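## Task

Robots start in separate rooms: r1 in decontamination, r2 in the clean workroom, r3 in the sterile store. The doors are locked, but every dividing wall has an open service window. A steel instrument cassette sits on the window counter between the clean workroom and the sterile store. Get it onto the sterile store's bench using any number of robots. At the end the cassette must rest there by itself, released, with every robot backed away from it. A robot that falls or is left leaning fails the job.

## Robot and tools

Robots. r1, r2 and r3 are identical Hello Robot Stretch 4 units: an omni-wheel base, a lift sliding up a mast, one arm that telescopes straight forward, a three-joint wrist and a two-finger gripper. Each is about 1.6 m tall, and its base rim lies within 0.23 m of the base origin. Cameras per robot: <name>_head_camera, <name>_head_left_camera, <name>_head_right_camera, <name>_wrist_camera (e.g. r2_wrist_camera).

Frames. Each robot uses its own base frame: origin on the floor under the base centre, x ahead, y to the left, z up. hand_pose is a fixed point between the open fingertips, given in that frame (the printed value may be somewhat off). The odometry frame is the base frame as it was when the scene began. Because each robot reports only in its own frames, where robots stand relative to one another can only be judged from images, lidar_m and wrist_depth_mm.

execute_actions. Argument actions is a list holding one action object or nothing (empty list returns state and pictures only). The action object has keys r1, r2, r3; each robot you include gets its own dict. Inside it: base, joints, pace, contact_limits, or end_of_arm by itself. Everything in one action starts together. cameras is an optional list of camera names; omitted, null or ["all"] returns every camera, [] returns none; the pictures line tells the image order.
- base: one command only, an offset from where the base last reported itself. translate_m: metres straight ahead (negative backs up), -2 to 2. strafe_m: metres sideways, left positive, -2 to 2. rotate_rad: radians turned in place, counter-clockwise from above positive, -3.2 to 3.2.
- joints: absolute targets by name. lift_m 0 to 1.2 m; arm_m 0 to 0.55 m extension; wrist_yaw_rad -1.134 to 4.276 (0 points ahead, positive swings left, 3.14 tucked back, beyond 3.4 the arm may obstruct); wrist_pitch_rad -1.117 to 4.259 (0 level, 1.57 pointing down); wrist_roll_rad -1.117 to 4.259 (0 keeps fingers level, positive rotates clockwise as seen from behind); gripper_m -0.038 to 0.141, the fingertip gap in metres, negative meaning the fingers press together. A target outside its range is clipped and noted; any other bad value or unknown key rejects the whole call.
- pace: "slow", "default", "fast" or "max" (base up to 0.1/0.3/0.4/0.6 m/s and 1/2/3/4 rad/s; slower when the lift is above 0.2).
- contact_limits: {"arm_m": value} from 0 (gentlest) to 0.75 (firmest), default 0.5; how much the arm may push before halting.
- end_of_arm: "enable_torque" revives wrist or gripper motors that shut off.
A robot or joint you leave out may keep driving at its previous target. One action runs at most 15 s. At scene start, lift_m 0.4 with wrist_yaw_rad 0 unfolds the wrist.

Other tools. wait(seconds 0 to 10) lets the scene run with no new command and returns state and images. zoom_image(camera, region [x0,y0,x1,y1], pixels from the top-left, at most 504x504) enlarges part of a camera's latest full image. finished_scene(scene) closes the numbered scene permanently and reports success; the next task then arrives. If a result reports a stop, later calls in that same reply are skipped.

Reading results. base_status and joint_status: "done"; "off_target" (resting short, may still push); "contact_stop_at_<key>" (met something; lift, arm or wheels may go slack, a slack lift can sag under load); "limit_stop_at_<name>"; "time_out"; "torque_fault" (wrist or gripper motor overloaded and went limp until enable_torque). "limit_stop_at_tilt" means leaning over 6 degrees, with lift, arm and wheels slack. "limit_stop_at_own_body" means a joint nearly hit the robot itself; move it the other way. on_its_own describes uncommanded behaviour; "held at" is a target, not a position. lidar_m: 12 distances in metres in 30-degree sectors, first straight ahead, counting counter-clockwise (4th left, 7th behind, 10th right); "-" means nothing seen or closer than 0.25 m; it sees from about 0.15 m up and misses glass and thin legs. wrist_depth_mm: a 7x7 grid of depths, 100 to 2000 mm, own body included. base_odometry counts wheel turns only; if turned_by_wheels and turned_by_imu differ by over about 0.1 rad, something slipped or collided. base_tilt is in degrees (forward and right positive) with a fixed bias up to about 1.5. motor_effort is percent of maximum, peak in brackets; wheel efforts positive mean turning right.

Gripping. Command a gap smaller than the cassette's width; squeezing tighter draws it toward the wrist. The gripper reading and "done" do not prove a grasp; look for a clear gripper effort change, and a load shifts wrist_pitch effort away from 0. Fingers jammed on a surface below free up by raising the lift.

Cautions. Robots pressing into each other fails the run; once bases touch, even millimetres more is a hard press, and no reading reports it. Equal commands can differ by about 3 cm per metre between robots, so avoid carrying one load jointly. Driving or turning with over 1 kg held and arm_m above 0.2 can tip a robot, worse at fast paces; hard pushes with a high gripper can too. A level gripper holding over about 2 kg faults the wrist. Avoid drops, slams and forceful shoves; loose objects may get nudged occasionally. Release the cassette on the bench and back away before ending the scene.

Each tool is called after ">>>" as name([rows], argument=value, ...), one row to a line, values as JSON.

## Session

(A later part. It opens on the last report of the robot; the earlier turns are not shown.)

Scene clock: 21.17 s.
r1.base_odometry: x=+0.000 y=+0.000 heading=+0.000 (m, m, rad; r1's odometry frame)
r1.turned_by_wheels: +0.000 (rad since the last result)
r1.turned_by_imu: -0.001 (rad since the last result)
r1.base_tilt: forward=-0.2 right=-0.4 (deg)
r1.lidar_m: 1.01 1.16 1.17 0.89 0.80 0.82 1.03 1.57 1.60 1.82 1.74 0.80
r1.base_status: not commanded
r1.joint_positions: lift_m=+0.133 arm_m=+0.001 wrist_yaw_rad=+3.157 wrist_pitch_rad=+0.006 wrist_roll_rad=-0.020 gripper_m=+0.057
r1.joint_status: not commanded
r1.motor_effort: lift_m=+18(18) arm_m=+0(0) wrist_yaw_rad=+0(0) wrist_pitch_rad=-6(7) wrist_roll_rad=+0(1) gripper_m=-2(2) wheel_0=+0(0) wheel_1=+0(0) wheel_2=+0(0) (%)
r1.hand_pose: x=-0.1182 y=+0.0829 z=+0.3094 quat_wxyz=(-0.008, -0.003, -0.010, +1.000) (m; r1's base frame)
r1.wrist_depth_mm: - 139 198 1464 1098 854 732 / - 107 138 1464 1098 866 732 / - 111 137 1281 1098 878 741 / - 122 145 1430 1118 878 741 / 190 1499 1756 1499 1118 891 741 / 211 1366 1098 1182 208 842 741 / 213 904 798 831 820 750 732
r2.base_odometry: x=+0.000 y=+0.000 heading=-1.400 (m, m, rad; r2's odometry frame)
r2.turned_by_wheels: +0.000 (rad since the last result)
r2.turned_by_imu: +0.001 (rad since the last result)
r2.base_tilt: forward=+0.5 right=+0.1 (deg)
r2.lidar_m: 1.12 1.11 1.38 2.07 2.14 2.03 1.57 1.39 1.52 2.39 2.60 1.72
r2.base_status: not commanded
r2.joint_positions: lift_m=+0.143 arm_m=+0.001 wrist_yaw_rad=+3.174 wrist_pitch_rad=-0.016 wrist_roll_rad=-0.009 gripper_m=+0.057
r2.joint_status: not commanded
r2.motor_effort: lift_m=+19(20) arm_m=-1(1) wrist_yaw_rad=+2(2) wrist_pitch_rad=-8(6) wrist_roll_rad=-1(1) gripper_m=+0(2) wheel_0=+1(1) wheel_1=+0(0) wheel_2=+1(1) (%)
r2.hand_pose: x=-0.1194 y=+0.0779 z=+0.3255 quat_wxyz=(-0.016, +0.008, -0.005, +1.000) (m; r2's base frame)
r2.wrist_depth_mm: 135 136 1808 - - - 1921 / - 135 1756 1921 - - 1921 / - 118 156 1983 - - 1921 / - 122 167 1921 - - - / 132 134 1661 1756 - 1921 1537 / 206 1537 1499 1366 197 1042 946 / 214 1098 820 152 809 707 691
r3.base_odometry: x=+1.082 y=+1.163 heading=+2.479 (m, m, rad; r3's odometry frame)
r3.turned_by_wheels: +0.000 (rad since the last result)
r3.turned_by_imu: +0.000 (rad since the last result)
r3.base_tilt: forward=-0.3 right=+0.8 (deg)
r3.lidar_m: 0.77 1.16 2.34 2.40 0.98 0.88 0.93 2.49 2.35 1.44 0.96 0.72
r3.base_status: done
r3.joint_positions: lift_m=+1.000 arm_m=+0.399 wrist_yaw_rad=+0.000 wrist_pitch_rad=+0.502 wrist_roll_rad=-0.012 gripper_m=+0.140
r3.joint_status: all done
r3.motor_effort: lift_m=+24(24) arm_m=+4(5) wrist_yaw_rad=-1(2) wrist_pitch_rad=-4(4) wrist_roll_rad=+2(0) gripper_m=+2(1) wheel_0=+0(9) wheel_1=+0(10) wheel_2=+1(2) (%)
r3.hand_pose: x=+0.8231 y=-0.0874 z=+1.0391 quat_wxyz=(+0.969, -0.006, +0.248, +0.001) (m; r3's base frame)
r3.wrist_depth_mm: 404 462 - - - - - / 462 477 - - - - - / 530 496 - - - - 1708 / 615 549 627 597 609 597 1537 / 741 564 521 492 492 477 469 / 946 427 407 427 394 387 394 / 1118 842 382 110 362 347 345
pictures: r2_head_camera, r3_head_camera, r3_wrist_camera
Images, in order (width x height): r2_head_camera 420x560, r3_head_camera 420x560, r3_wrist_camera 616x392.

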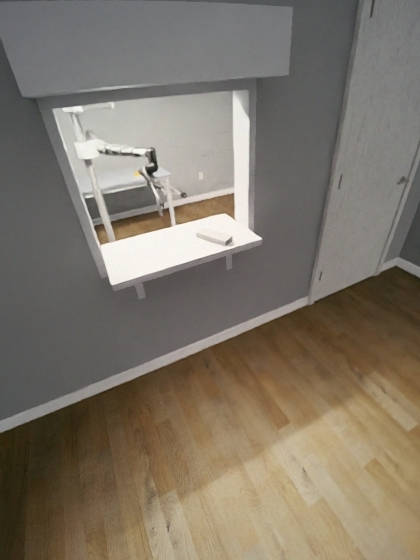

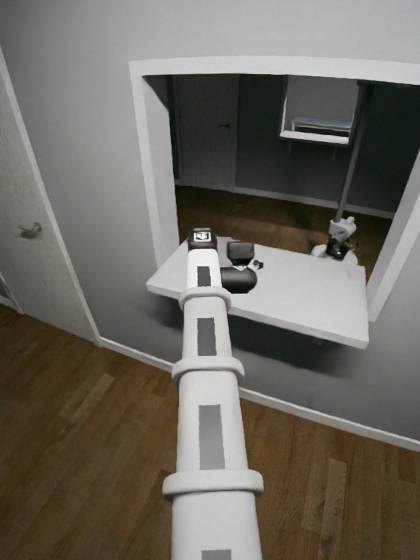

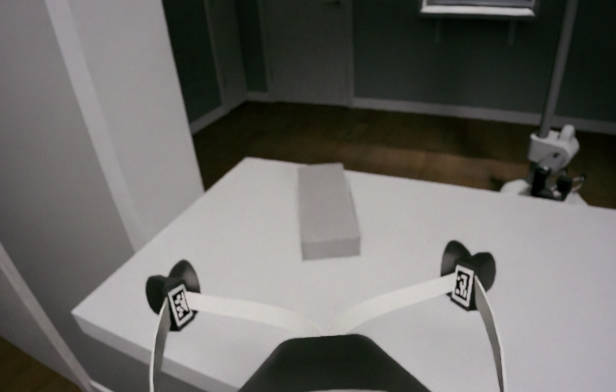

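>>> execute_actions([
  {"r3":{"base":{"translate_m":0.22},"joints":{"lift_m":0.92}}},
], cameras=["r3_wrist_camera","r2_head_camera"])

>>> zoom_image(camera="r2_head_camera", region=[80,120,280,280])

Scene clock: 23.67 s.
r1.base_odometry: x=+0.000 y=+0.000 heading=+0.000 (m, m, rad; r1's odometry frame)
r1.turned_by_wheels: +0.000 (rad since the last result)
r1.turned_by_imu: -0.001 (rad since the last result)
r1.base_tilt: forward=-0.2 right=-0.6 (deg)
r1.lidar_m: 1.00 1.16 1.18 0.87 0.79 0.79 1.03 1.58 1.60 1.81 1.74 0.80
r1.base_status: not commanded
r1.joint_positions: lift_m=+0.133 arm_m=+0.001 wrist_yaw_rad=+3.157 wrist_pitch_rad=+0.006 wrist_roll_rad=-0.020 gripper_m=+0.057
r1.joint_status: not commanded
r1.motor_effort: lift_m=+18(18) arm_m=+0(0) wrist_yaw_rad=+0(0) wrist_pitch_rad=-9(7) wrist_roll_rad=-1(1) gripper_m=+3(1) wheel_0=+0(0) wheel_1=+0(0) wheel_2=+0(0) (%)
r1.hand_pose: x=-0.1182 y=+0.0829 z=+0.3094 quat_wxyz=(-0.008, -0.003, -0.010, +1.000) (m; r1's base frame)
r1.wrist_depth_mm: - 139 198 1464 1098 866 732 / - 108 138 1464 1078 878 732 / - 111 138 1281 1118 878 741 / - 122 145 1397 1118 878 741 / 190 1537 1808 1499 1118 878 741 / 211 1366 1118 1160 208 831 741 / 212 917 809 831 831 750 723
r2.base_odometry: x=+0.000 y=+0.000 heading=-1.400 (m, m, rad; r2's odometry frame)
r2.turned_by_wheels: +0.000 (rad since the last result)
r2.turned_by_imu: +0.001 (rad since the last result)
r2.base_tilt: forward=+0.6 right=+0.0 (deg)
r2.lidar_m: 1.14 1.09 1.39 2.06 2.14 2.03 1.58 1.41 1.52 2.40 2.57 1.73
r2.base_status: not commanded
r2.joint_positions: lift_m=+0.143 arm_m=+0.001 wrist_yaw_rad=+3.174 wrist_pitch_rad=-0.016 wrist_roll_rad=-0.009 gripper_m=+0.057
r2.joint_status: not commanded
r2.motor_effort: lift_m=+20(20) arm_m=-1(1) wrist_yaw_rad=+1(2) wrist_pitch_rad=-8(7) wrist_roll_rad=+0(1) gripper_m=-1(0) wheel_0=+0(1) wheel_1=+0(0) wheel_2=+1(1) (%)
r2.hand_pose: x=-0.1194 y=+0.0779 z=+0.3255 quat_wxyz=(-0.016, +0.008, -0.005, +1.000) (m; r2's base frame)
r2.wrist_depth_mm: 135 136 1756 1983 - - 1921 / - 135 1708 1921 - - 1921 / - 118 156 1983 - - 1983 / - 122 167 1921 - - - / 133 134 1661 1863 - 1863 1537 / 205 1499 1430 1397 197 1008 946 / 214 1118 842 153 820 707 683
r3.base_odometry: x=+0.909 y=+1.298 heading=+2.480 (m, m, rad; r3's odometry frame)
r3.turned_by_wheels: +0.000 (rad since the last result)
r3.turned_by_imu: +0.000 (rad since the last result)
r3.base_tilt: forward=-0.3 right=+0.8 (deg)
r3.lidar_m: 0.57 0.72 1.97 2.27 1.19 1.07 1.12 2.65 2.44 1.13 0.60 0.54
r3.base_status: done
r3.joint_positions: lift_m=+0.920 arm_m=+0.399 wrist_yaw_rad=+0.000 wrist_pitch_rad=+0.502 wrist_roll_rad=-0.012 gripper_m=+0.140
r3.joint_status: all done
r3.motor_effort: lift_m=+15(25) arm_m=+4(4) wrist_yaw_rad=+0(0) wrist_pitch_rad=-3(3) wrist_roll_rad=+2(2) gripper_m=+1(1) wheel_0=+2(6) wheel_1=+2(5) wheel_2=+0(9) (%)
r3.hand_pose: x=+0.8231 y=-0.0874 z=+0.9598 quat_wxyz=(+0.969, -0.006, +0.248, +0.001) (m; r3's base frame)
r3.wrist_depth_mm: 291 - - - - - - / 294 - - - - - - / 303 - - - - - - / 310 397 496 462 - - 1537 / 317 387 397 351 362 362 357 / 324 324 309 283 270 291 298 / 293 285 287 110 268 265 -
pictures: r2_head_camera, r3_wrist_camera
Images, in order (width x height): r2_head_camera 420x560, r3_wrist_camera 616x392.

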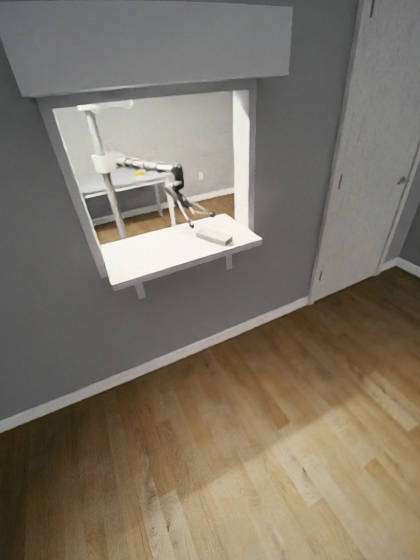

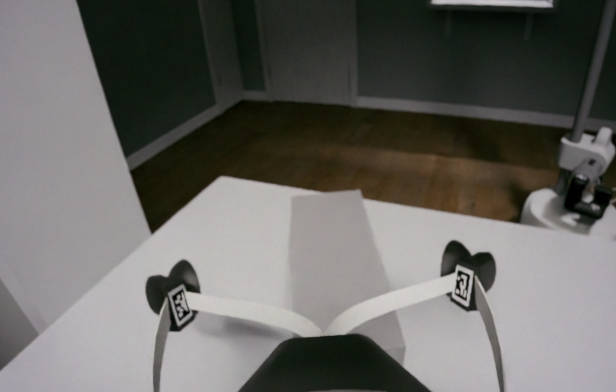

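Region (80, 120, 280, 280) of r2_head_camera's 420x560 image, scaled by 2.520, with more detail than that image has; it fills the top 403 rows of this view, and the rest is white.

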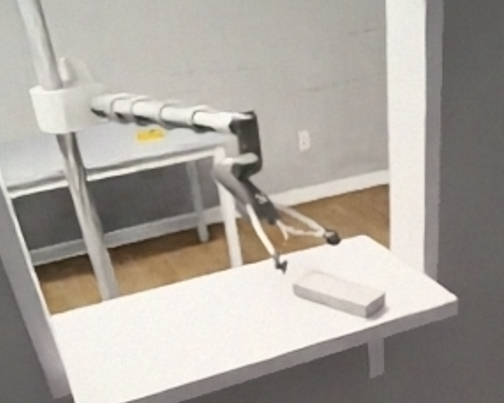

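>>> execute_actions([
  {"r3":{"base":{"strafe_m":-0.02},"joints":{"lift_m":0.95,"arm_m":0.52,"wrist_pitch_rad":0.8}}},
], cameras=["r3_wrist_camera","r2_head_camera"])

>>> zoom_image(camera="r2_head_camera", region=[80,120,280,280])

Scene clock: 25.37 s.
r1.base_odometry: x=+0.000 y=+0.000 heading=+0.000 (m, m, rad; r1's odometry frame)
r1.turned_by_wheels: +0.000 (rad since the last result)
r1.turned_by_imu: -0.001 (rad since the last result)
r1.base_tilt: forward=-0.1 right=-0.5 (deg)
r1.lidar_m: 0.99 1.15 1.19 0.88 0.80 0.81 1.02 1.57 1.60 1.82 1.74 0.81
r1.base_status: not commanded
r1.joint_positions: lift_m=+0.133 arm_m=+0.001 wrist_yaw_rad=+3.157 wrist_pitch_rad=+0.006 wrist_roll_rad=-0.020 gripper_m=+0.057
r1.joint_status: not commanded
r1.motor_effort: lift_m=+18(18) arm_m=+0(0) wrist_yaw_rad=+0(0) wrist_pitch_rad=-8(6) wrist_roll_rad=-1(1) gripper_m=+0(3) wheel_0=+0(0) wheel_1=+0(0) wheel_2=+0(0) (%)
r1.hand_pose: x=-0.1182 y=+0.0829 z=+0.3094 quat_wxyz=(-0.008, -0.003, -0.010, +1.000) (m; r1's base frame)
r1.wrist_depth_mm: - 139 198 1430 1078 866 732 / - 107 138 1464 1098 866 741 / - 111 137 1281 1118 878 741 / - 122 145 1430 1118 891 741 / 190 1499 1756 1537 1118 891 741 / 211 1366 1118 1160 208 842 750 / 212 917 798 831 820 750 723
r2.base_odometry: x=+0.000 y=+0.000 heading=-1.400 (m, m, rad; r2's odometry frame)
r2.turned_by_wheels: +0.000 (rad since the last result)
r2.turned_by_imu: +0.001 (rad since the last result)
r2.base_tilt: forward=+0.5 right=+0.0 (deg)
r2.lidar_m: 1.14 1.10 1.41 2.02 2.15 2.06 1.58 1.41 1.51 2.43 2.60 1.71
r2.base_status: not commanded
r2.joint_positions: lift_m=+0.143 arm_m=+0.001 wrist_yaw_rad=+3.174 wrist_pitch_rad=-0.016 wrist_roll_rad=-0.009 gripper_m=+0.057
r2.joint_status: not commanded
r2.motor_effort: lift_m=+19(19) arm_m=-1(1) wrist_yaw_rad=+2(2) wrist_pitch_rad=-7(8) wrist_roll_rad=+0(0) gripper_m=+1(3) wheel_0=+1(1) wheel_1=+0(0) wheel_2=+1(1) (%)
r2.hand_pose: x=-0.1194 y=+0.0779 z=+0.3255 quat_wxyz=(-0.016, +0.008, -0.005, +1.000) (m; r2's base frame)
r2.wrist_depth_mm: 135 136 1708 - - - 1921 / - 136 1756 1921 - - 1921 / - 117 156 1921 - - 1921 / - 123 167 1863 - - - / 133 133 1708 1921 1983 1808 1537 / 206 1499 1464 1366 198 1060 946 / 213 1098 842 153 809 691 683
r3.base_odometry: x=+0.921 y=+1.314 heading=+2.480 (m, m, rad; r3's odometry frame)
r3.turned_by_wheels: +0.000 (rad since the last result)
r3.turned_by_imu: +0.000 (rad since the last result)
r3.base_tilt: forward=-0.4 right=+0.8 (deg)
r3.lidar_m: 0.56 0.71 1.97 2.32 1.23 1.10 1.12 2.61 2.43 1.11 0.60 0.53
r3.base_status: done
r3.joint_positions: lift_m=+0.950 arm_m=+0.519 wrist_yaw_rad=+0.000 wrist_pitch_rad=+0.801 wrist_roll_rad=-0.012 gripper_m=+0.140
r3.joint_status: all done
r3.motor_effort: lift_m=+25(23) arm_m=+4(5) wrist_yaw_rad=-2(2) wrist_pitch_rad=-2(2) wrist_roll_rad=+3(3) gripper_m=+1(3) wheel_0=+0(10) wheel_1=-1(8) wheel_2=+0(1) (%)
r3.hand_pose: x=+0.8909 y=-0.0874 z=+0.9206 quat_wxyz=(+0.921, -0.005, +0.390, +0.002) (m; r3's base frame)
r3.wrist_depth_mm: - - - - - - - / - - - - - 1983 1921 / 1921 1863 402 1808 1708 1708 1366 / 301 355 345 297 334 330 1397 / 303 310 306 264 293 289 286 / 279 271 263 236 244 252 256 / 254 249 247 110 243 236 -
pictures: r2_head_camera, r3_wrist_camera
Images, in order (width x height): r2_head_camera 420x560, r3_wrist_camera 616x392.

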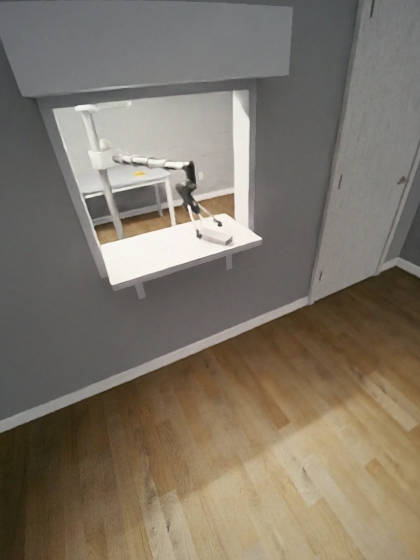

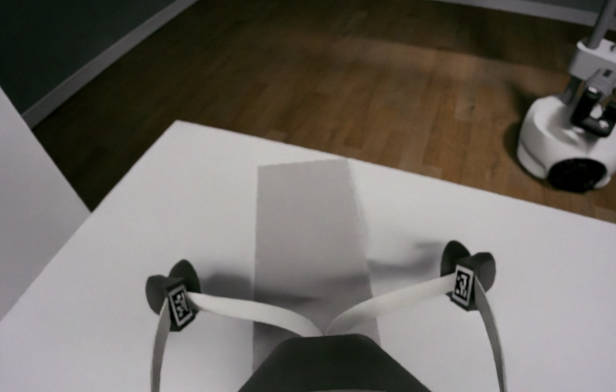

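Region (80, 120, 280, 280) of r2_head_camera's 420x560 image, scaled by 2.520, with more detail than that image has; it fills the top 403 rows of this view, and the rest is white.

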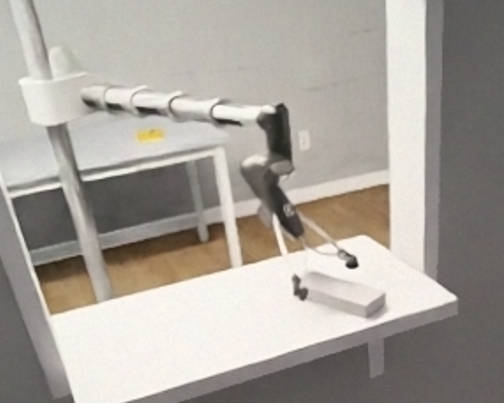

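>>> execute_actions([
  {"r3":{"joints":{"lift_m":0.918,"arm_m":0.55}}},
], cameras=["r3_wrist_camera"])

>>> execute_actions([
  {"r3":{"joints":{"gripper_m":0.0}}},
], cameras=["r3_wrist_camera"])

>>> execute_actions([
  {"r3":{"joints":{"lift_m":0.97},"pace":"slow"}},
], cameras=["r3_wrist_camera","r2_head_camera"])

>>> zoom_image(camera="r2_head_camera", region=[80,120,280,280])

Scene clock: 26.50 s.
r1.base_odometry: x=+0.000 y=+0.000 heading=+0.000 (m, m, rad; r1's odometry frame)
r1.turned_by_wheels: +0.000 (rad since the last result)
r1.turned_by_imu: +0.000 (rad since the last result)
r1.base_tilt: forward=-0.1 right=-0.6 (deg)
r1.lidar_m: 1.00 1.16 1.18 0.87 0.80 0.81 1.04 1.58 1.59 1.84 1.74 0.82
r1.base_status: not commanded
r1.joint_positions: lift_m=+0.133 arm_m=+0.001 wrist_yaw_rad=+3.157 wrist_pitch_rad=+0.006 wrist_roll_rad=-0.020 gripper_m=+0.057
r1.joint_status: not commanded
r1.motor_effort: lift_m=+18(17) arm_m=+0(0) wrist_yaw_rad=+0(0) wrist_pitch_rad=-6(8) wrist_roll_rad=+0(0) gripper_m=-3(1) wheel_0=+0(0) wheel_1=+0(0) wheel_2=+0(1) (%)
r1.hand_pose: x=-0.1182 y=+0.0829 z=+0.3094 quat_wxyz=(-0.008, -0.003, -0.010, +1.000) (m; r1's base frame)
r1.wrist_depth_mm: - 139 198 1430 1098 866 732 / - 108 137 1464 1098 866 741 / - 111 137 1308 1118 878 732 / - 122 145 1430 1118 891 741 / 190 1499 1756 1499 1118 891 750 / 211 1366 1118 1160 208 842 750 / 213 904 809 831 820 750 723
r2.base_odometry: x=+0.000 y=+0.000 heading=-1.400 (m, m, rad; r2's odometry frame)
r2.turned_by_wheels: +0.000 (rad since the last result)
r2.turned_by_imu: +0.000 (rad since the last result)
r2.base_tilt: forward=+0.6 right=+0.1 (deg)
r2.lidar_m: 1.13 1.10 1.38 2.05 2.14 2.06 1.56 1.40 1.51 2.43 2.59 1.72
r2.base_status: not commanded
r2.joint_positions: lift_m=+0.143 arm_m=+0.001 wrist_yaw_rad=+3.174 wrist_pitch_rad=-0.016 wrist_roll_rad=-0.009 gripper_m=+0.057
r2.joint_status: not commanded
r2.motor_effort: lift_m=+20(19) arm_m=-1(1) wrist_yaw_rad=+2(2) wrist_pitch_rad=-7(8) wrist_roll_rad=-1(1) gripper_m=+0(2) wheel_0=+1(1) wheel_1=+0(0) wheel_2=+1(1) (%)
r2.hand_pose: x=-0.1194 y=+0.0779 z=+0.3255 quat_wxyz=(-0.016, +0.008, -0.005, +1.000) (m; r2's base frame)
r2.wrist_depth_mm: 136 136 1756 1983 - - 1983 / - 135 1808 1921 - - 1983 / - 118 156 1921 - - 1983 / - 122 167 1921 - - - / 132 133 1708 1921 1983 1808 1576 / 206 1537 1430 1366 197 1042 946 / 215 1098 831 152 820 699 691
r3.base_odometry: x=+0.921 y=+1.314 heading=+2.480 (m, m, rad; r3's odometry frame)
r3.turned_by_wheels: +0.000 (rad since the last result)
r3.turned_by_imu: +0.000 (rad since the last result)
r3.base_tilt: forward=-0.3 right=+0.8 (deg)
r3.lidar_m: 0.57 0.72 1.96 2.32 1.21 1.10 1.15 2.63 2.42 1.13 0.57 0.54
r3.base_status: not commanded
r3.joint_positions: lift_m=+0.918 arm_m=+0.549 wrist_yaw_rad=+0.000 wrist_pitch_rad=+0.801 wrist_roll_rad=-0.012 gripper_m=+0.140
r3.joint_status: all done
r3.motor_effort: lift_m=+15(19) arm_m=+4(5) wrist_yaw_rad=+0(0) wrist_pitch_rad=-3(3) wrist_roll_rad=+1(0) gripper_m=+1(1) wheel_0=+0(0) wheel_1=-1(1) wheel_2=+0(0) (%)
r3.hand_pose: x=+0.9208 y=-0.0874 z=+0.8894 quat_wxyz=(+0.921, -0.005, +0.390, +0.002) (m; r3's base frame)
r3.wrist_depth_mm: - - - - - - - / - - - 1983 1921 1921 1863 / 1863 1756 349 1708 1661 1618 1366 / 1576 310 301 257 293 290 1397 / 276 273 264 227 255 253 251 / 246 237 210 203 205 221 225 / 224 219 216 110 211 208 -
pictures: r3_wrist_camera
Images, in order (width x height): r3_wrist_camera 616x392.

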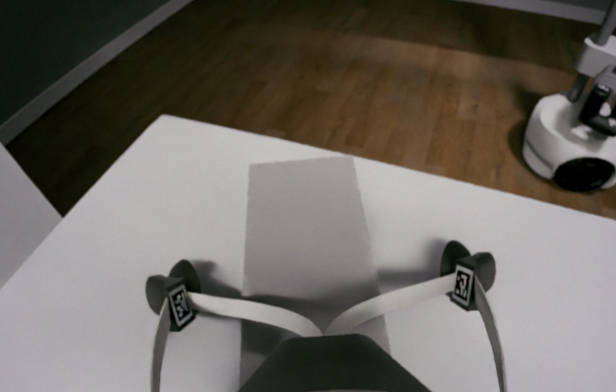

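Scene clock: 28.87 s.
r1.base_odometry: x=+0.000 y=+0.000 heading=+0.000 (m, m, rad; r1's odometry frame)
r1.turned_by_wheels: +0.000 (rad since the last result)
r1.turned_by_imu: -0.001 (rad since the last result)
r1.base_tilt: forward=+0.0 right=-0.6 (deg)
r1.lidar_m: 1.02 1.16 1.18 0.85 0.79 0.81 1.04 1.57 1.59 1.83 1.76 0.81
r1.base_status: not commanded
r1.joint_positions: lift_m=+0.133 arm_m=+0.001 wrist_yaw_rad=+3.157 wrist_pitch_rad=+0.006 wrist_roll_rad=-0.020 gripper_m=+0.057
r1.joint_status: not commanded
r1.motor_effort: lift_m=+18(18) arm_m=+0(0) wrist_yaw_rad=+0(0) wrist_pitch_rad=-7(8) wrist_roll_rad=-1(0) gripper_m=-3(1) wheel_0=+0(0) wheel_1=+0(0) wheel_2=+0(0) (%)
r1.hand_pose: x=-0.1182 y=+0.0829 z=+0.3094 quat_wxyz=(-0.008, -0.003, -0.010, +1.000) (m; r1's base frame)
r1.wrist_depth_mm: - 139 198 1464 1078 866 723 / - 107 137 1464 1118 866 732 / - 111 137 1308 1098 878 741 / - 122 145 1430 1118 891 750 / 190 1499 1808 1499 1138 891 759 / 211 1366 1118 1182 208 831 750 / 212 917 809 820 820 750 732
r2.base_odometry: x=+0.000 y=+0.000 heading=-1.400 (m, m, rad; r2's odometry frame)
r2.turned_by_wheels: +0.000 (rad since the last result)
r2.turned_by_imu: +0.001 (rad since the last result)
r2.base_tilt: forward=+0.5 right=+0.1 (deg)
r2.lidar_m: 1.14 1.10 1.40 2.04 2.13 2.07 1.58 1.38 1.50 2.43 2.58 1.69
r2.base_status: not commanded
r2.joint_positions: lift_m=+0.143 arm_m=+0.001 wrist_yaw_rad=+3.174 wrist_pitch_rad=-0.016 wrist_roll_rad=-0.009 gripper_m=+0.057
r2.joint_status: not commanded
r2.motor_effort: lift_m=+19(19) arm_m=-1(1) wrist_yaw_rad=+2(2) wrist_pitch_rad=-8(8) wrist_roll_rad=-1(1) gripper_m=-2(0) wheel_0=+1(1) wheel_1=+0(0) wheel_2=+1(1) (%)
r2.hand_pose: x=-0.1194 y=+0.0779 z=+0.3255 quat_wxyz=(-0.016, +0.008, -0.005, +1.000) (m; r2's base frame)
r2.wrist_depth_mm: 136 137 1756 1983 - - 1983 / - 135 1756 1921 - - 1921 / - 118 156 1863 - - 1983 / - 123 167 1983 - - - / 133 133 1661 1921 1983 1921 1537 / 205 1499 1464 1430 197 1042 946 / 214 1098 831 153 809 699 691
r3.base_odometry: x=+0.921 y=+1.314 heading=+2.480 (m, m, rad; r3's odometry frame)
r3.turned_by_wheels: +0.000 (rad since the last result)
r3.turned_by_imu: -0.001 (rad since the last result)
r3.base_tilt: forward=-0.3 right=+0.7 (deg)
r3.lidar_m: 0.57 0.72 1.96 2.32 1.18 1.09 1.13 2.63 2.43 1.11 0.59 0.54
r3.base_status: not commanded
r3.joint_positions: lift_m=+0.918 arm_m=+0.549 wrist_yaw_rad=+0.000 wrist_pitch_rad=+0.804 wrist_roll_rad=-0.012 gripper_m=+0.001
r3.joint_status: all done
r3.motor_effort: lift_m=+16(16) arm_m=+4(4) wrist_yaw_rad=-1(2) wrist_pitch_rad=-9(10) wrist_roll_rad=+0(1) gripper_m=-39(40) wheel_0=+0(0) wheel_1=-1(1) wheel_2=+0(0) (%)
r3.hand_pose: x=+0.9204 y=-0.0874 z=+0.8888 quat_wxyz=(+0.920, -0.005, +0.391, +0.002) (m; r3's base frame)
r3.wrist_depth_mm: 1983 - - - - - - / - - - 1983 1983 1921 1921 / 1863 1708 347 1661 1661 1618 1366 / 1499 309 300 238 283 286 1397 / 273 271 266 211 214 253 249 / 244 242 186 189 186 175 225 / 223 212 216 110 204 207 -
pictures: r3_wrist_camera
Images, in order (width x height): r3_wrist_camera 616x392.

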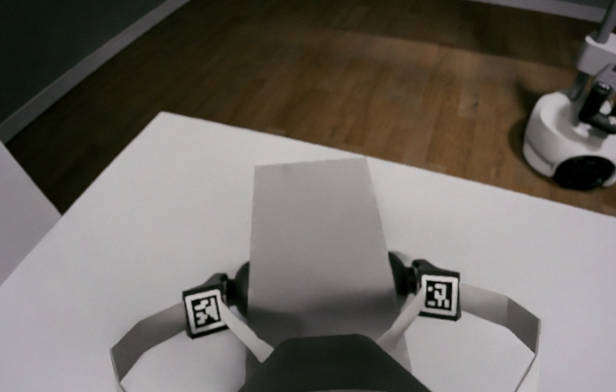

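Scene clock: 30.17 s.
r1.base_odometry: x=+0.000 y=+0.000 heading=+0.000 (m, m, rad; r1's odometry frame)
r1.turned_by_wheels: +0.000 (rad since the last result)
r1.turned_by_imu: -0.001 (rad since the last result)
r1.base_tilt: forward=-0.2 right=-0.5 (deg)
r1.lidar_m: 1.00 1.16 1.18 0.89 0.80 0.82 1.03 1.58 1.60 1.82 1.75 0.80
r1.base_status: not commanded
r1.joint_positions: lift_m=+0.133 arm_m=+0.001 wrist_yaw_rad=+3.157 wrist_pitch_rad=+0.006 wrist_roll_rad=-0.020 gripper_m=+0.057
r1.joint_status: not commanded
r1.motor_effort: lift_m=+18(18) arm_m=+0(0) wrist_yaw_rad=+0(0) wrist_pitch_rad=-10(7) wrist_roll_rad=-1(1) gripper_m=+0(0) wheel_0=+0(0) wheel_1=+0(0) wheel_2=+0(0) (%)
r1.hand_pose: x=-0.1182 y=+0.0829 z=+0.3094 quat_wxyz=(-0.008, -0.003, -0.010, +1.000) (m; r1's base frame)
r1.wrist_depth_mm: - 139 198 1464 1098 866 723 / - 108 137 1464 1098 866 732 / - 111 138 1308 1118 878 741 / - 122 145 1430 1118 891 741 / 190 1499 1808 1537 1138 891 750 / 211 1397 1098 1160 208 831 750 / 212 917 798 831 820 750 723
r2.base_odometry: x=+0.000 y=+0.000 heading=-1.400 (m, m, rad; r2's odometry frame)
r2.turned_by_wheels: +0.000 (rad since the last result)
r2.turned_by_imu: +0.000 (rad since the last result)
r2.base_tilt: forward=+0.5 right=+0.0 (deg)
r2.lidar_m: 1.13 1.12 1.39 2.07 2.14 2.09 1.59 1.41 1.51 2.40 2.59 1.72
r2.base_status: not commanded
r2.joint_positions: lift_m=+0.143 arm_m=+0.001 wrist_yaw_rad=+3.174 wrist_pitch_rad=-0.016 wrist_roll_rad=-0.009 gripper_m=+0.057
r2.joint_status: not commanded
r2.motor_effort: lift_m=+19(19) arm_m=-1(1) wrist_yaw_rad=+3(1) wrist_pitch_rad=-6(7) wrist_roll_rad=-1(1) gripper_m=-1(6) wheel_0=+1(1) wheel_1=+1(0) wheel_2=+1(1) (%)
r2.hand_pose: x=-0.1194 y=+0.0779 z=+0.3255 quat_wxyz=(-0.016, +0.008, -0.005, +1.000) (m; r2's base frame)
r2.wrist_depth_mm: 136 136 1756 1983 - - 1921 / - 135 1756 1921 - - 1983 / - 118 155 1983 - - 1983 / - 123 167 1863 - - - / 133 134 1661 1921 1983 1863 1537 / 206 1464 1464 1397 198 1042 960 / 214 1078 842 151 809 699 699
r3.base_odometry: x=+0.921 y=+1.314 heading=+2.480 (m, m, rad; r3's odometry frame)
r3.turned_by_wheels: +0.000 (rad since the last result)
r3.turned_by_imu: +0.000 (rad since the last result)
r3.base_tilt: forward=-0.3 right=+0.8 (deg)
r3.lidar_m: 0.57 0.71 1.94 2.33 1.21 1.10 1.13 2.63 2.43 1.11 0.58 0.54
r3.base_status: not commanded
r3.joint_positions: lift_m=+0.969 arm_m=+0.549 wrist_yaw_rad=+0.000 wrist_pitch_rad=+0.804 wrist_roll_rad=-0.012 gripper_m=+0.001
r3.joint_status: all done
r3.motor_effort: lift_m=+26(27) arm_m=+4(4) wrist_yaw_rad=-1(1) wrist_pitch_rad=-10(9) wrist_roll_rad=+1(2) gripper_m=-38(40) wheel_0=+0(0) wheel_1=-1(1) wheel_2=+0(0) (%)
r3.hand_pose: x=+0.9204 y=-0.0874 z=+0.9400 quat_wxyz=(+0.920, -0.005, +0.391, +0.002) (m; r3's base frame)
r3.wrist_depth_mm: - - - - - - - / - - - - - - 1983 / 1921 1863 1756 1808 1756 1708 1397 / 1618 1537 368 237 1499 1464 1397 / 298 332 327 211 213 310 307 / 293 297 186 190 187 175 274 / 273 260 265 110 251 255 -
pictures: r2_head_camera, r3_wrist_camera
Images, in order (width x height): r2_head_camera 420x560, r3_wrist_camera 616x392.

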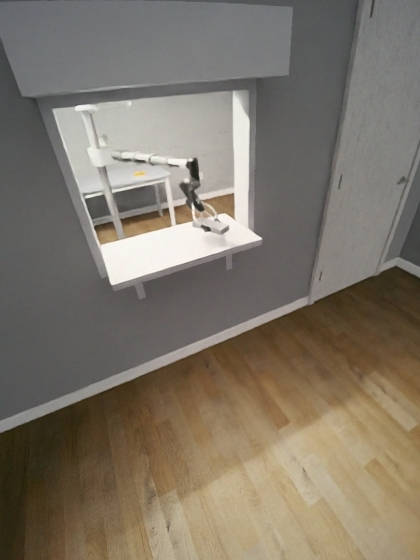

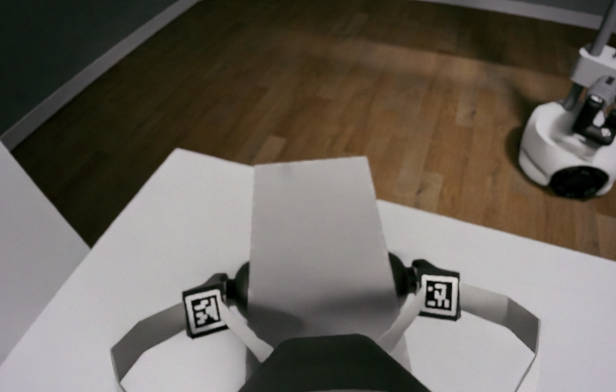

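Region (80, 120, 280, 280) of r2_head_camera's 420x560 image, scaled by 2.520, with more detail than that image has; it fills the top 403 rows of this view, and the rest is white.

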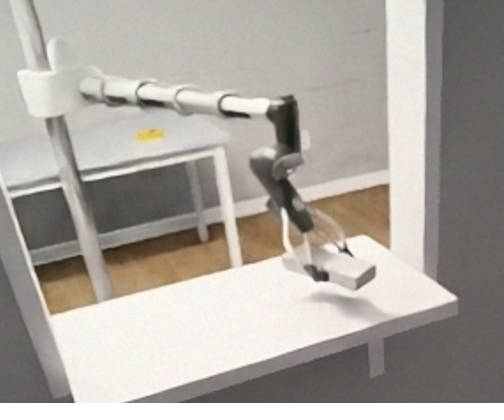

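>>> execute_actions([
  {"r3":{"base":{"translate_m":-0.2},"joints":{"arm_m":0.0}}},
], cameras=[])

>>> execute_actions([
  {"r3":{"base":{"rotate_rad":3.0}}},
], cameras=["r3_wrist_camera","r3_head_camera","r2_head_camera"])

Scene clock: 33.03 s.
r1.base_odometry: x=+0.000 y=+0.000 heading=+0.000 (m, m, rad; r1's odometry frame)
r1.turned_by_wheels: +0.000 (rad since the last result)
r1.turned_by_imu: -0.001 (rad since the last result)
r1.base_tilt: forward=-0.1 right=-0.6 (deg)
r1.lidar_m: 0.99 1.16 1.19 0.86 0.80 0.81 1.02 1.57 1.61 1.83 1.73 0.81
r1.base_status: not commanded
r1.joint_positions: lift_m=+0.133 arm_m=+0.001 wrist_yaw_rad=+3.157 wrist_pitch_rad=+0.006 wrist_roll_rad=-0.020 gripper_m=+0.057
r1.joint_status: not commanded
r1.motor_effort: lift_m=+17(18) arm_m=+0(0) wrist_yaw_rad=+0(0) wrist_pitch_rad=-8(7) wrist_roll_rad=+0(1) gripper_m=-2(4) wheel_0=+0(0) wheel_1=+0(0) wheel_2=+0(0) (%)
r1.hand_pose: x=-0.1182 y=+0.0829 z=+0.3094 quat_wxyz=(-0.008, -0.003, -0.010, +1.000) (m; r1's base frame)
r1.wrist_depth_mm: - 139 198 1464 1098 866 723 / - 107 138 1464 1098 866 732 / - 111 137 1308 1118 878 741 / - 122 145 1430 1118 878 741 / 190 1499 1756 1499 1118 891 750 / 211 1336 1118 1160 208 842 750 / 213 904 809 820 820 750 723
r2.base_odometry: x=+0.000 y=+0.000 heading=-1.400 (m, m, rad; r2's odometry frame)
r2.turned_by_wheels: +0.000 (rad since the last result)
r2.turned_by_imu: +0.001 (rad since the last result)
r2.base_tilt: forward=+0.6 right=+0.1 (deg)
r2.lidar_m: 1.13 1.08 1.38 2.02 2.13 2.05 1.58 1.38 1.51 2.41 2.59 1.71
r2.base_status: not commanded
r2.joint_positions: lift_m=+0.143 arm_m=+0.001 wrist_yaw_rad=+3.174 wrist_pitch_rad=-0.016 wrist_roll_rad=-0.009 gripper_m=+0.057
r2.joint_status: not commanded
r2.motor_effort: lift_m=+20(20) arm_m=-1(1) wrist_yaw_rad=+1(2) wrist_pitch_rad=-6(7) wrist_roll_rad=+0(0) gripper_m=-4(5) wheel_0=+1(1) wheel_1=+0(0) wheel_2=+1(1) (%)
r2.hand_pose: x=-0.1194 y=+0.0779 z=+0.3255 quat_wxyz=(-0.016, +0.008, -0.005, +1.000) (m; r2's base frame)
r2.wrist_depth_mm: 135 136 1756 1983 - - 1863 / - 135 1756 1983 - - 1921 / - 118 156 1921 - - 1983 / - 122 167 1983 - - - / 133 134 1661 1863 1983 1863 1576 / 206 1464 1464 1366 198 1042 946 / 214 1098 831 152 798 691 691
r3.base_odometry: x=+1.079 y=+1.191 heading=+2.479 (m, m, rad; r3's odometry frame)
r3.turned_by_wheels: +0.000 (rad since the last result)
r3.turned_by_imu: -0.001 (rad since the last result)
r3.base_tilt: forward=-0.3 right=+0.8 (deg)
r3.lidar_m: 0.45 1.15 2.35 2.41 0.98 0.92 0.96 2.53 2.35 1.41 0.95 0.71
r3.base_status: done
r3.joint_positions: lift_m=+0.969 arm_m=+0.002 wrist_yaw_rad=+0.000 wrist_pitch_rad=+0.804 wrist_roll_rad=-0.012 gripper_m=+0.001
r3.joint_status: all done
joint sent to its limit — the command would take r3.arm_m past its lower limit, so that joint was sent only as far as its limit.
r3.motor_effort: lift_m=+26(26) arm_m=-4(5) wrist_yaw_rad=+1(1) wrist_pitch_rad=-11(10) wrist_roll_rad=+0(1) gripper_m=-41(40) wheel_0=-3(6) wheel_1=-2(7) wheel_2=-1(10) (%)
r3.hand_pose: x=+0.3735 y=-0.0875 z=+0.9399 quat_wxyz=(+0.920, -0.005, +0.391, +0.002) (m; r3's base frame)
r3.wrist_depth_mm: 991 842 634 591 574 559 549 / 1138 1025 891 798 554 500 473 / 1430 1255 1060 904 820 732 661 / 1661 1537 1281 237 917 842 759 / 1430 1397 1366 211 213 976 866 / 1255 1255 186 189 187 174 1025 / 1138 1098 1098 110 1060 1060 1042
pictures: none
No camera images: the call's "cameras" was empty. Leave "cameras" out to get every camera's image.

Scene clock: 36.10 s.
r1.base_odometry: x=+0.000 y=+0.000 heading=+0.000 (m, m, rad; r1's odometry frame)
r1.turned_by_wheels: +0.000 (rad since the last result)
r1.turned_by_imu: -0.001 (rad since the last result)
r1.base_tilt: forward=-0.2 right=-0.6 (deg)
r1.lidar_m: 1.00 1.15 1.17 0.88 0.79 0.81 1.03 1.58 1.60 1.83 1.74 0.82
r1.base_status: not commanded
r1.joint_positions: lift_m=+0.133 arm_m=+0.001 wrist_yaw_rad=+3.157 wrist_pitch_rad=+0.006 wrist_roll_rad=-0.020 gripper_m=+0.057
r1.joint_status: not commanded
r1.motor_effort: lift_m=+18(17) arm_m=+0(0) wrist_yaw_rad=+0(0) wrist_pitch_rad=-7(7) wrist_roll_rad=+0(1) gripper_m=-3(0) wheel_0=+0(0) wheel_1=+0(0) wheel_2=+0(0) (%)
r1.hand_pose: x=-0.1182 y=+0.0829 z=+0.3094 quat_wxyz=(-0.008, -0.003, -0.010, +1.000) (m; r1's base frame)
r1.wrist_depth_mm: - 139 198 1464 1098 866 732 / - 108 138 1464 1118 866 741 / - 111 137 1308 1118 891 741 / - 122 145 1430 1118 878 741 / 190 1499 1808 1499 1138 878 750 / 211 1366 1118 1160 208 842 750 / 213 904 798 831 820 750 732
r2.base_odometry: x=+0.000 y=+0.000 heading=-1.400 (m, m, rad; r2's odometry frame)
r2.turned_by_wheels: +0.000 (rad since the last result)
r2.turned_by_imu: +0.001 (rad since the last result)
r2.base_tilt: forward=+0.5 right=+0.1 (deg)
r2.lidar_m: 1.12 1.07 1.39 2.03 2.14 2.06 1.59 1.41 1.48 2.41 2.60 1.72
r2.base_status: not commanded
r2.joint_positions: lift_m=+0.143 arm_m=+0.001 wrist_yaw_rad=+3.174 wrist_pitch_rad=-0.016 wrist_roll_rad=-0.009 gripper_m=+0.057
r2.joint_status: not commanded
r2.motor_effort: lift_m=+19(19) arm_m=-1(1) wrist_yaw_rad=+2(2) wrist_pitch_rad=-6(8) wrist_roll_rad=+0(0) gripper_m=-5(0) wheel_0=+1(1) wheel_1=+0(0) wheel_2=+1(1) (%)
r2.hand_pose: x=-0.1194 y=+0.0779 z=+0.3255 quat_wxyz=(-0.016, +0.008, -0.005, +1.000) (m; r2's base frame)
r2.wrist_depth_mm: 135 136 1808 1983 - - 1921 / - 135 1808 1921 - - 1921 / - 118 155 1863 - - - / - 123 167 1863 - - - / 133 134 1661 1983 - 1863 1537 / 205 1464 1464 1397 198 1042 931 / 213 1118 842 152 820 707 683
r3.base_odometry: x=+1.078 y=+1.191 heading=-0.805 (m, m, rad; r3's odometry frame)
r3.turned_by_wheels: +2.999 (rad since the last result)
r3.turned_by_imu: +3.010 (rad since the last result)
r3.base_tilt: forward=-0.4 right=+0.7 (deg)
r3.lidar_m: 0.43 1.11 2.33 1.69 0.99 0.72 0.72 0.89 1.83 2.41 1.08 0.89
r3.base_status: done
r3.joint_positions: lift_m=+0.970 arm_m=+0.002 wrist_yaw_rad=+0.000 wrist_pitch_rad=+0.804 wrist_roll_rad=-0.012 gripper_m=+0.001
r3.joint_status: not commanded
r3.motor_effort: lift_m=+26(26) arm_m=-4(4) wrist_yaw_rad=+0(2) wrist_pitch_rad=-9(11) wrist_roll_rad=+3(1) gripper_m=-38(40) wheel_0=-4(7) wheel_1=-2(8) wheel_2=-2(9) (%)
r3.hand_pose: x=+0.3736 y=-0.0874 z=+0.9400 quat_wxyz=(+0.920, -0.005, +0.391, +0.002) (m; r3's base frame)
r3.wrist_depth_mm: - 891 854 809 798 778 759 / - - 1983 1708 809 750 699 / 1921 1808 1863 1756 1756 1618 1576 / 1661 1618 1499 238 1464 1499 1464 / 1430 1430 1397 211 214 1336 1308 / 1281 1255 187 189 187 175 1160 / 1160 1118 1118 110 1060 1078 1060
pictures: r2_head_camera, r3_head_camera, r3_wrist_camera
Images, in order (width x height): r2_head_camera 420x560, r3_head_camera 420x560, r3_wrist_camera 616x392.

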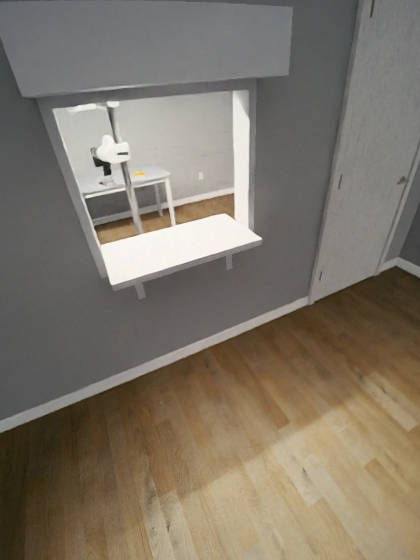

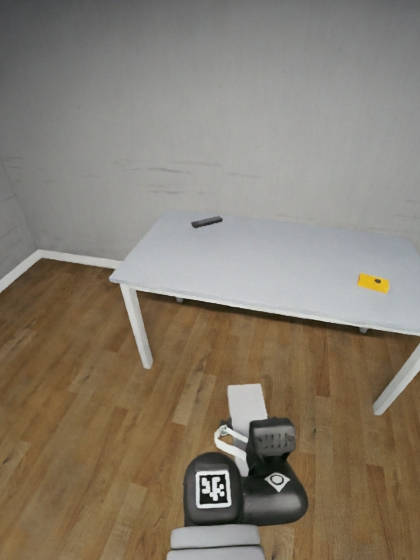

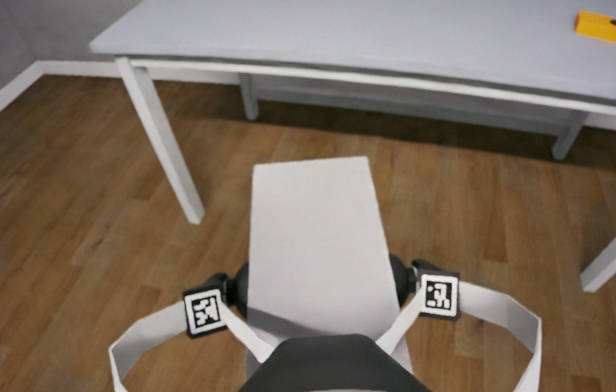

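>>> execute_actions([
  {"r3":{"base":{"translate_m":0.4},"joints":{"arm_m":0.45,"lift_m":0.88}}},
], cameras=["r3_wrist_camera","r3_head_camera"])

Scene clock: 39.03 s.
r1.base_odometry: x=+0.000 y=+0.000 heading=+0.000 (m, m, rad; r1's odometry frame)
r1.turned_by_wheels: +0.000 (rad since the last result)
r1.turned_by_imu: -0.001 (rad since the last result)
r1.base_tilt: forward=-0.2 right=-0.6 (deg)
r1.lidar_m: 0.99 1.15 1.17 0.88 0.81 0.81 1.03 1.58 1.60 1.83 1.74 0.81
r1.base_status: not commanded
r1.joint_positions: lift_m=+0.133 arm_m=+0.001 wrist_yaw_rad=+3.157 wrist_pitch_rad=+0.006 wrist_roll_rad=-0.020 gripper_m=+0.057
r1.joint_status: not commanded
r1.motor_effort: lift_m=+17(17) arm_m=+0(0) wrist_yaw_rad=+0(0) wrist_pitch_rad=-8(8) wrist_roll_rad=-1(0) gripper_m=-3(1) wheel_0=+0(0) wheel_1=+0(0) wheel_2=+0(0) (%)
r1.hand_pose: x=-0.1182 y=+0.0829 z=+0.3094 quat_wxyz=(-0.008, -0.003, -0.010, +1.000) (m; r1's base frame)
r1.wrist_depth_mm: - 139 198 1464 1098 866 723 / - 107 137 1464 1118 878 732 / - 111 138 1308 1098 878 741 / - 122 145 1430 1118 878 750 / 190 1499 1808 1499 1118 891 750 / 211 1366 1098 1182 208 831 750 / 212 904 809 820 820 750 732
r2.base_odometry: x=+0.000 y=+0.000 heading=-1.400 (m, m, rad; r2's odometry frame)
r2.turned_by_wheels: +0.000 (rad since the last result)
r2.turned_by_imu: +0.001 (rad since the last result)
r2.base_tilt: forward=+0.5 right=+0.1 (deg)
r2.lidar_m: 1.11 1.11 1.37 2.01 2.13 2.06 1.59 1.41 1.52 2.41 2.58 1.70
r2.base_status: not commanded
r2.joint_positions: lift_m=+0.143 arm_m=+0.001 wrist_yaw_rad=+3.174 wrist_pitch_rad=-0.016 wrist_roll_rad=-0.009 gripper_m=+0.057
r2.joint_status: not commanded
r2.motor_effort: lift_m=+19(19) arm_m=-1(1) wrist_yaw_rad=+2(2) wrist_pitch_rad=-7(8) wrist_roll_rad=+0(1) gripper_m=-1(2) wheel_0=+1(1) wheel_1=+0(0) wheel_2=+1(1) (%)
r2.hand_pose: x=-0.1194 y=+0.0779 z=+0.3255 quat_wxyz=(-0.016, +0.008, -0.005, +1.000) (m; r2's base frame)
r2.wrist_depth_mm: 136 137 1756 1983 - - 1921 / - 135 1708 - - - 1921 / - 118 156 1863 - - - / - 122 167 1921 - - - / 133 133 1661 1863 - 1808 1618 / 206 1464 1464 1397 198 1042 960 / 214 1098 842 153 809 699 691
r3.base_odometry: x=+1.356 y=+0.903 heading=-0.804 (m, m, rad; r3's odometry frame)
r3.turned_by_wheels: +0.000 (rad since the last result)
r3.turned_by_imu: -0.001 (rad since the last result)
r3.base_tilt: forward=-0.3 right=+0.8 (deg)
r3.lidar_m: 0.56 0.65 2.23 2.21 1.42 1.10 1.10 1.33 2.51 2.52 0.63 0.54
r3.base_status: done
r3.joint_positions: lift_m=+0.880 arm_m=+0.449 wrist_yaw_rad=+0.000 wrist_pitch_rad=+0.804 wrist_roll_rad=-0.012 gripper_m=+0.001
r3.joint_status: all done
r3.motor_effort: lift_m=+17(24) arm_m=+4(5) wrist_yaw_rad=-1(1) wrist_pitch_rad=-9(11) wrist_roll_rad=+1(3) gripper_m=-37(38) wheel_0=+1(5) wheel_1=+3(7) wheel_2=+2(11) (%)
r3.hand_pose: x=+0.8204 y=-0.0874 z=+0.8508 quat_wxyz=(+0.920, -0.005, +0.391, +0.002) (m; r3's base frame)
r3.wrist_depth_mm: 1098 707 634 574 597 574 741 / 1205 549 521 512 500 492 488 / 473 459 445 436 427 421 413 / 404 397 387 238 364 368 362 / 353 347 342 211 213 325 320 / 314 310 186 190 187 175 286 / 286 273 278 110 263 266 -
pictures: r3_head_camera, r3_wrist_camera
Images, in order (width x height): r3_head_camera 420x560, r3_wrist_camera 616x392.

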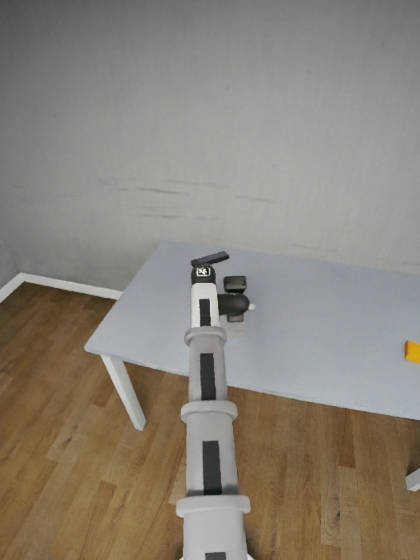

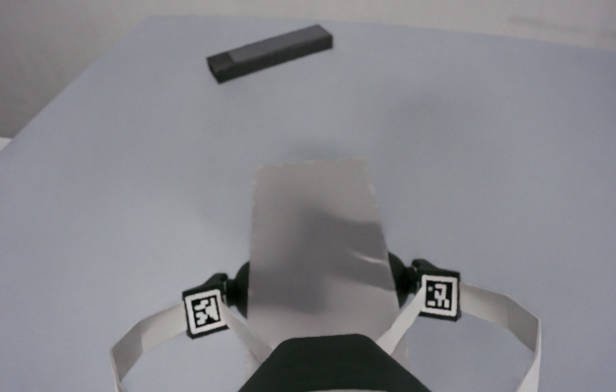

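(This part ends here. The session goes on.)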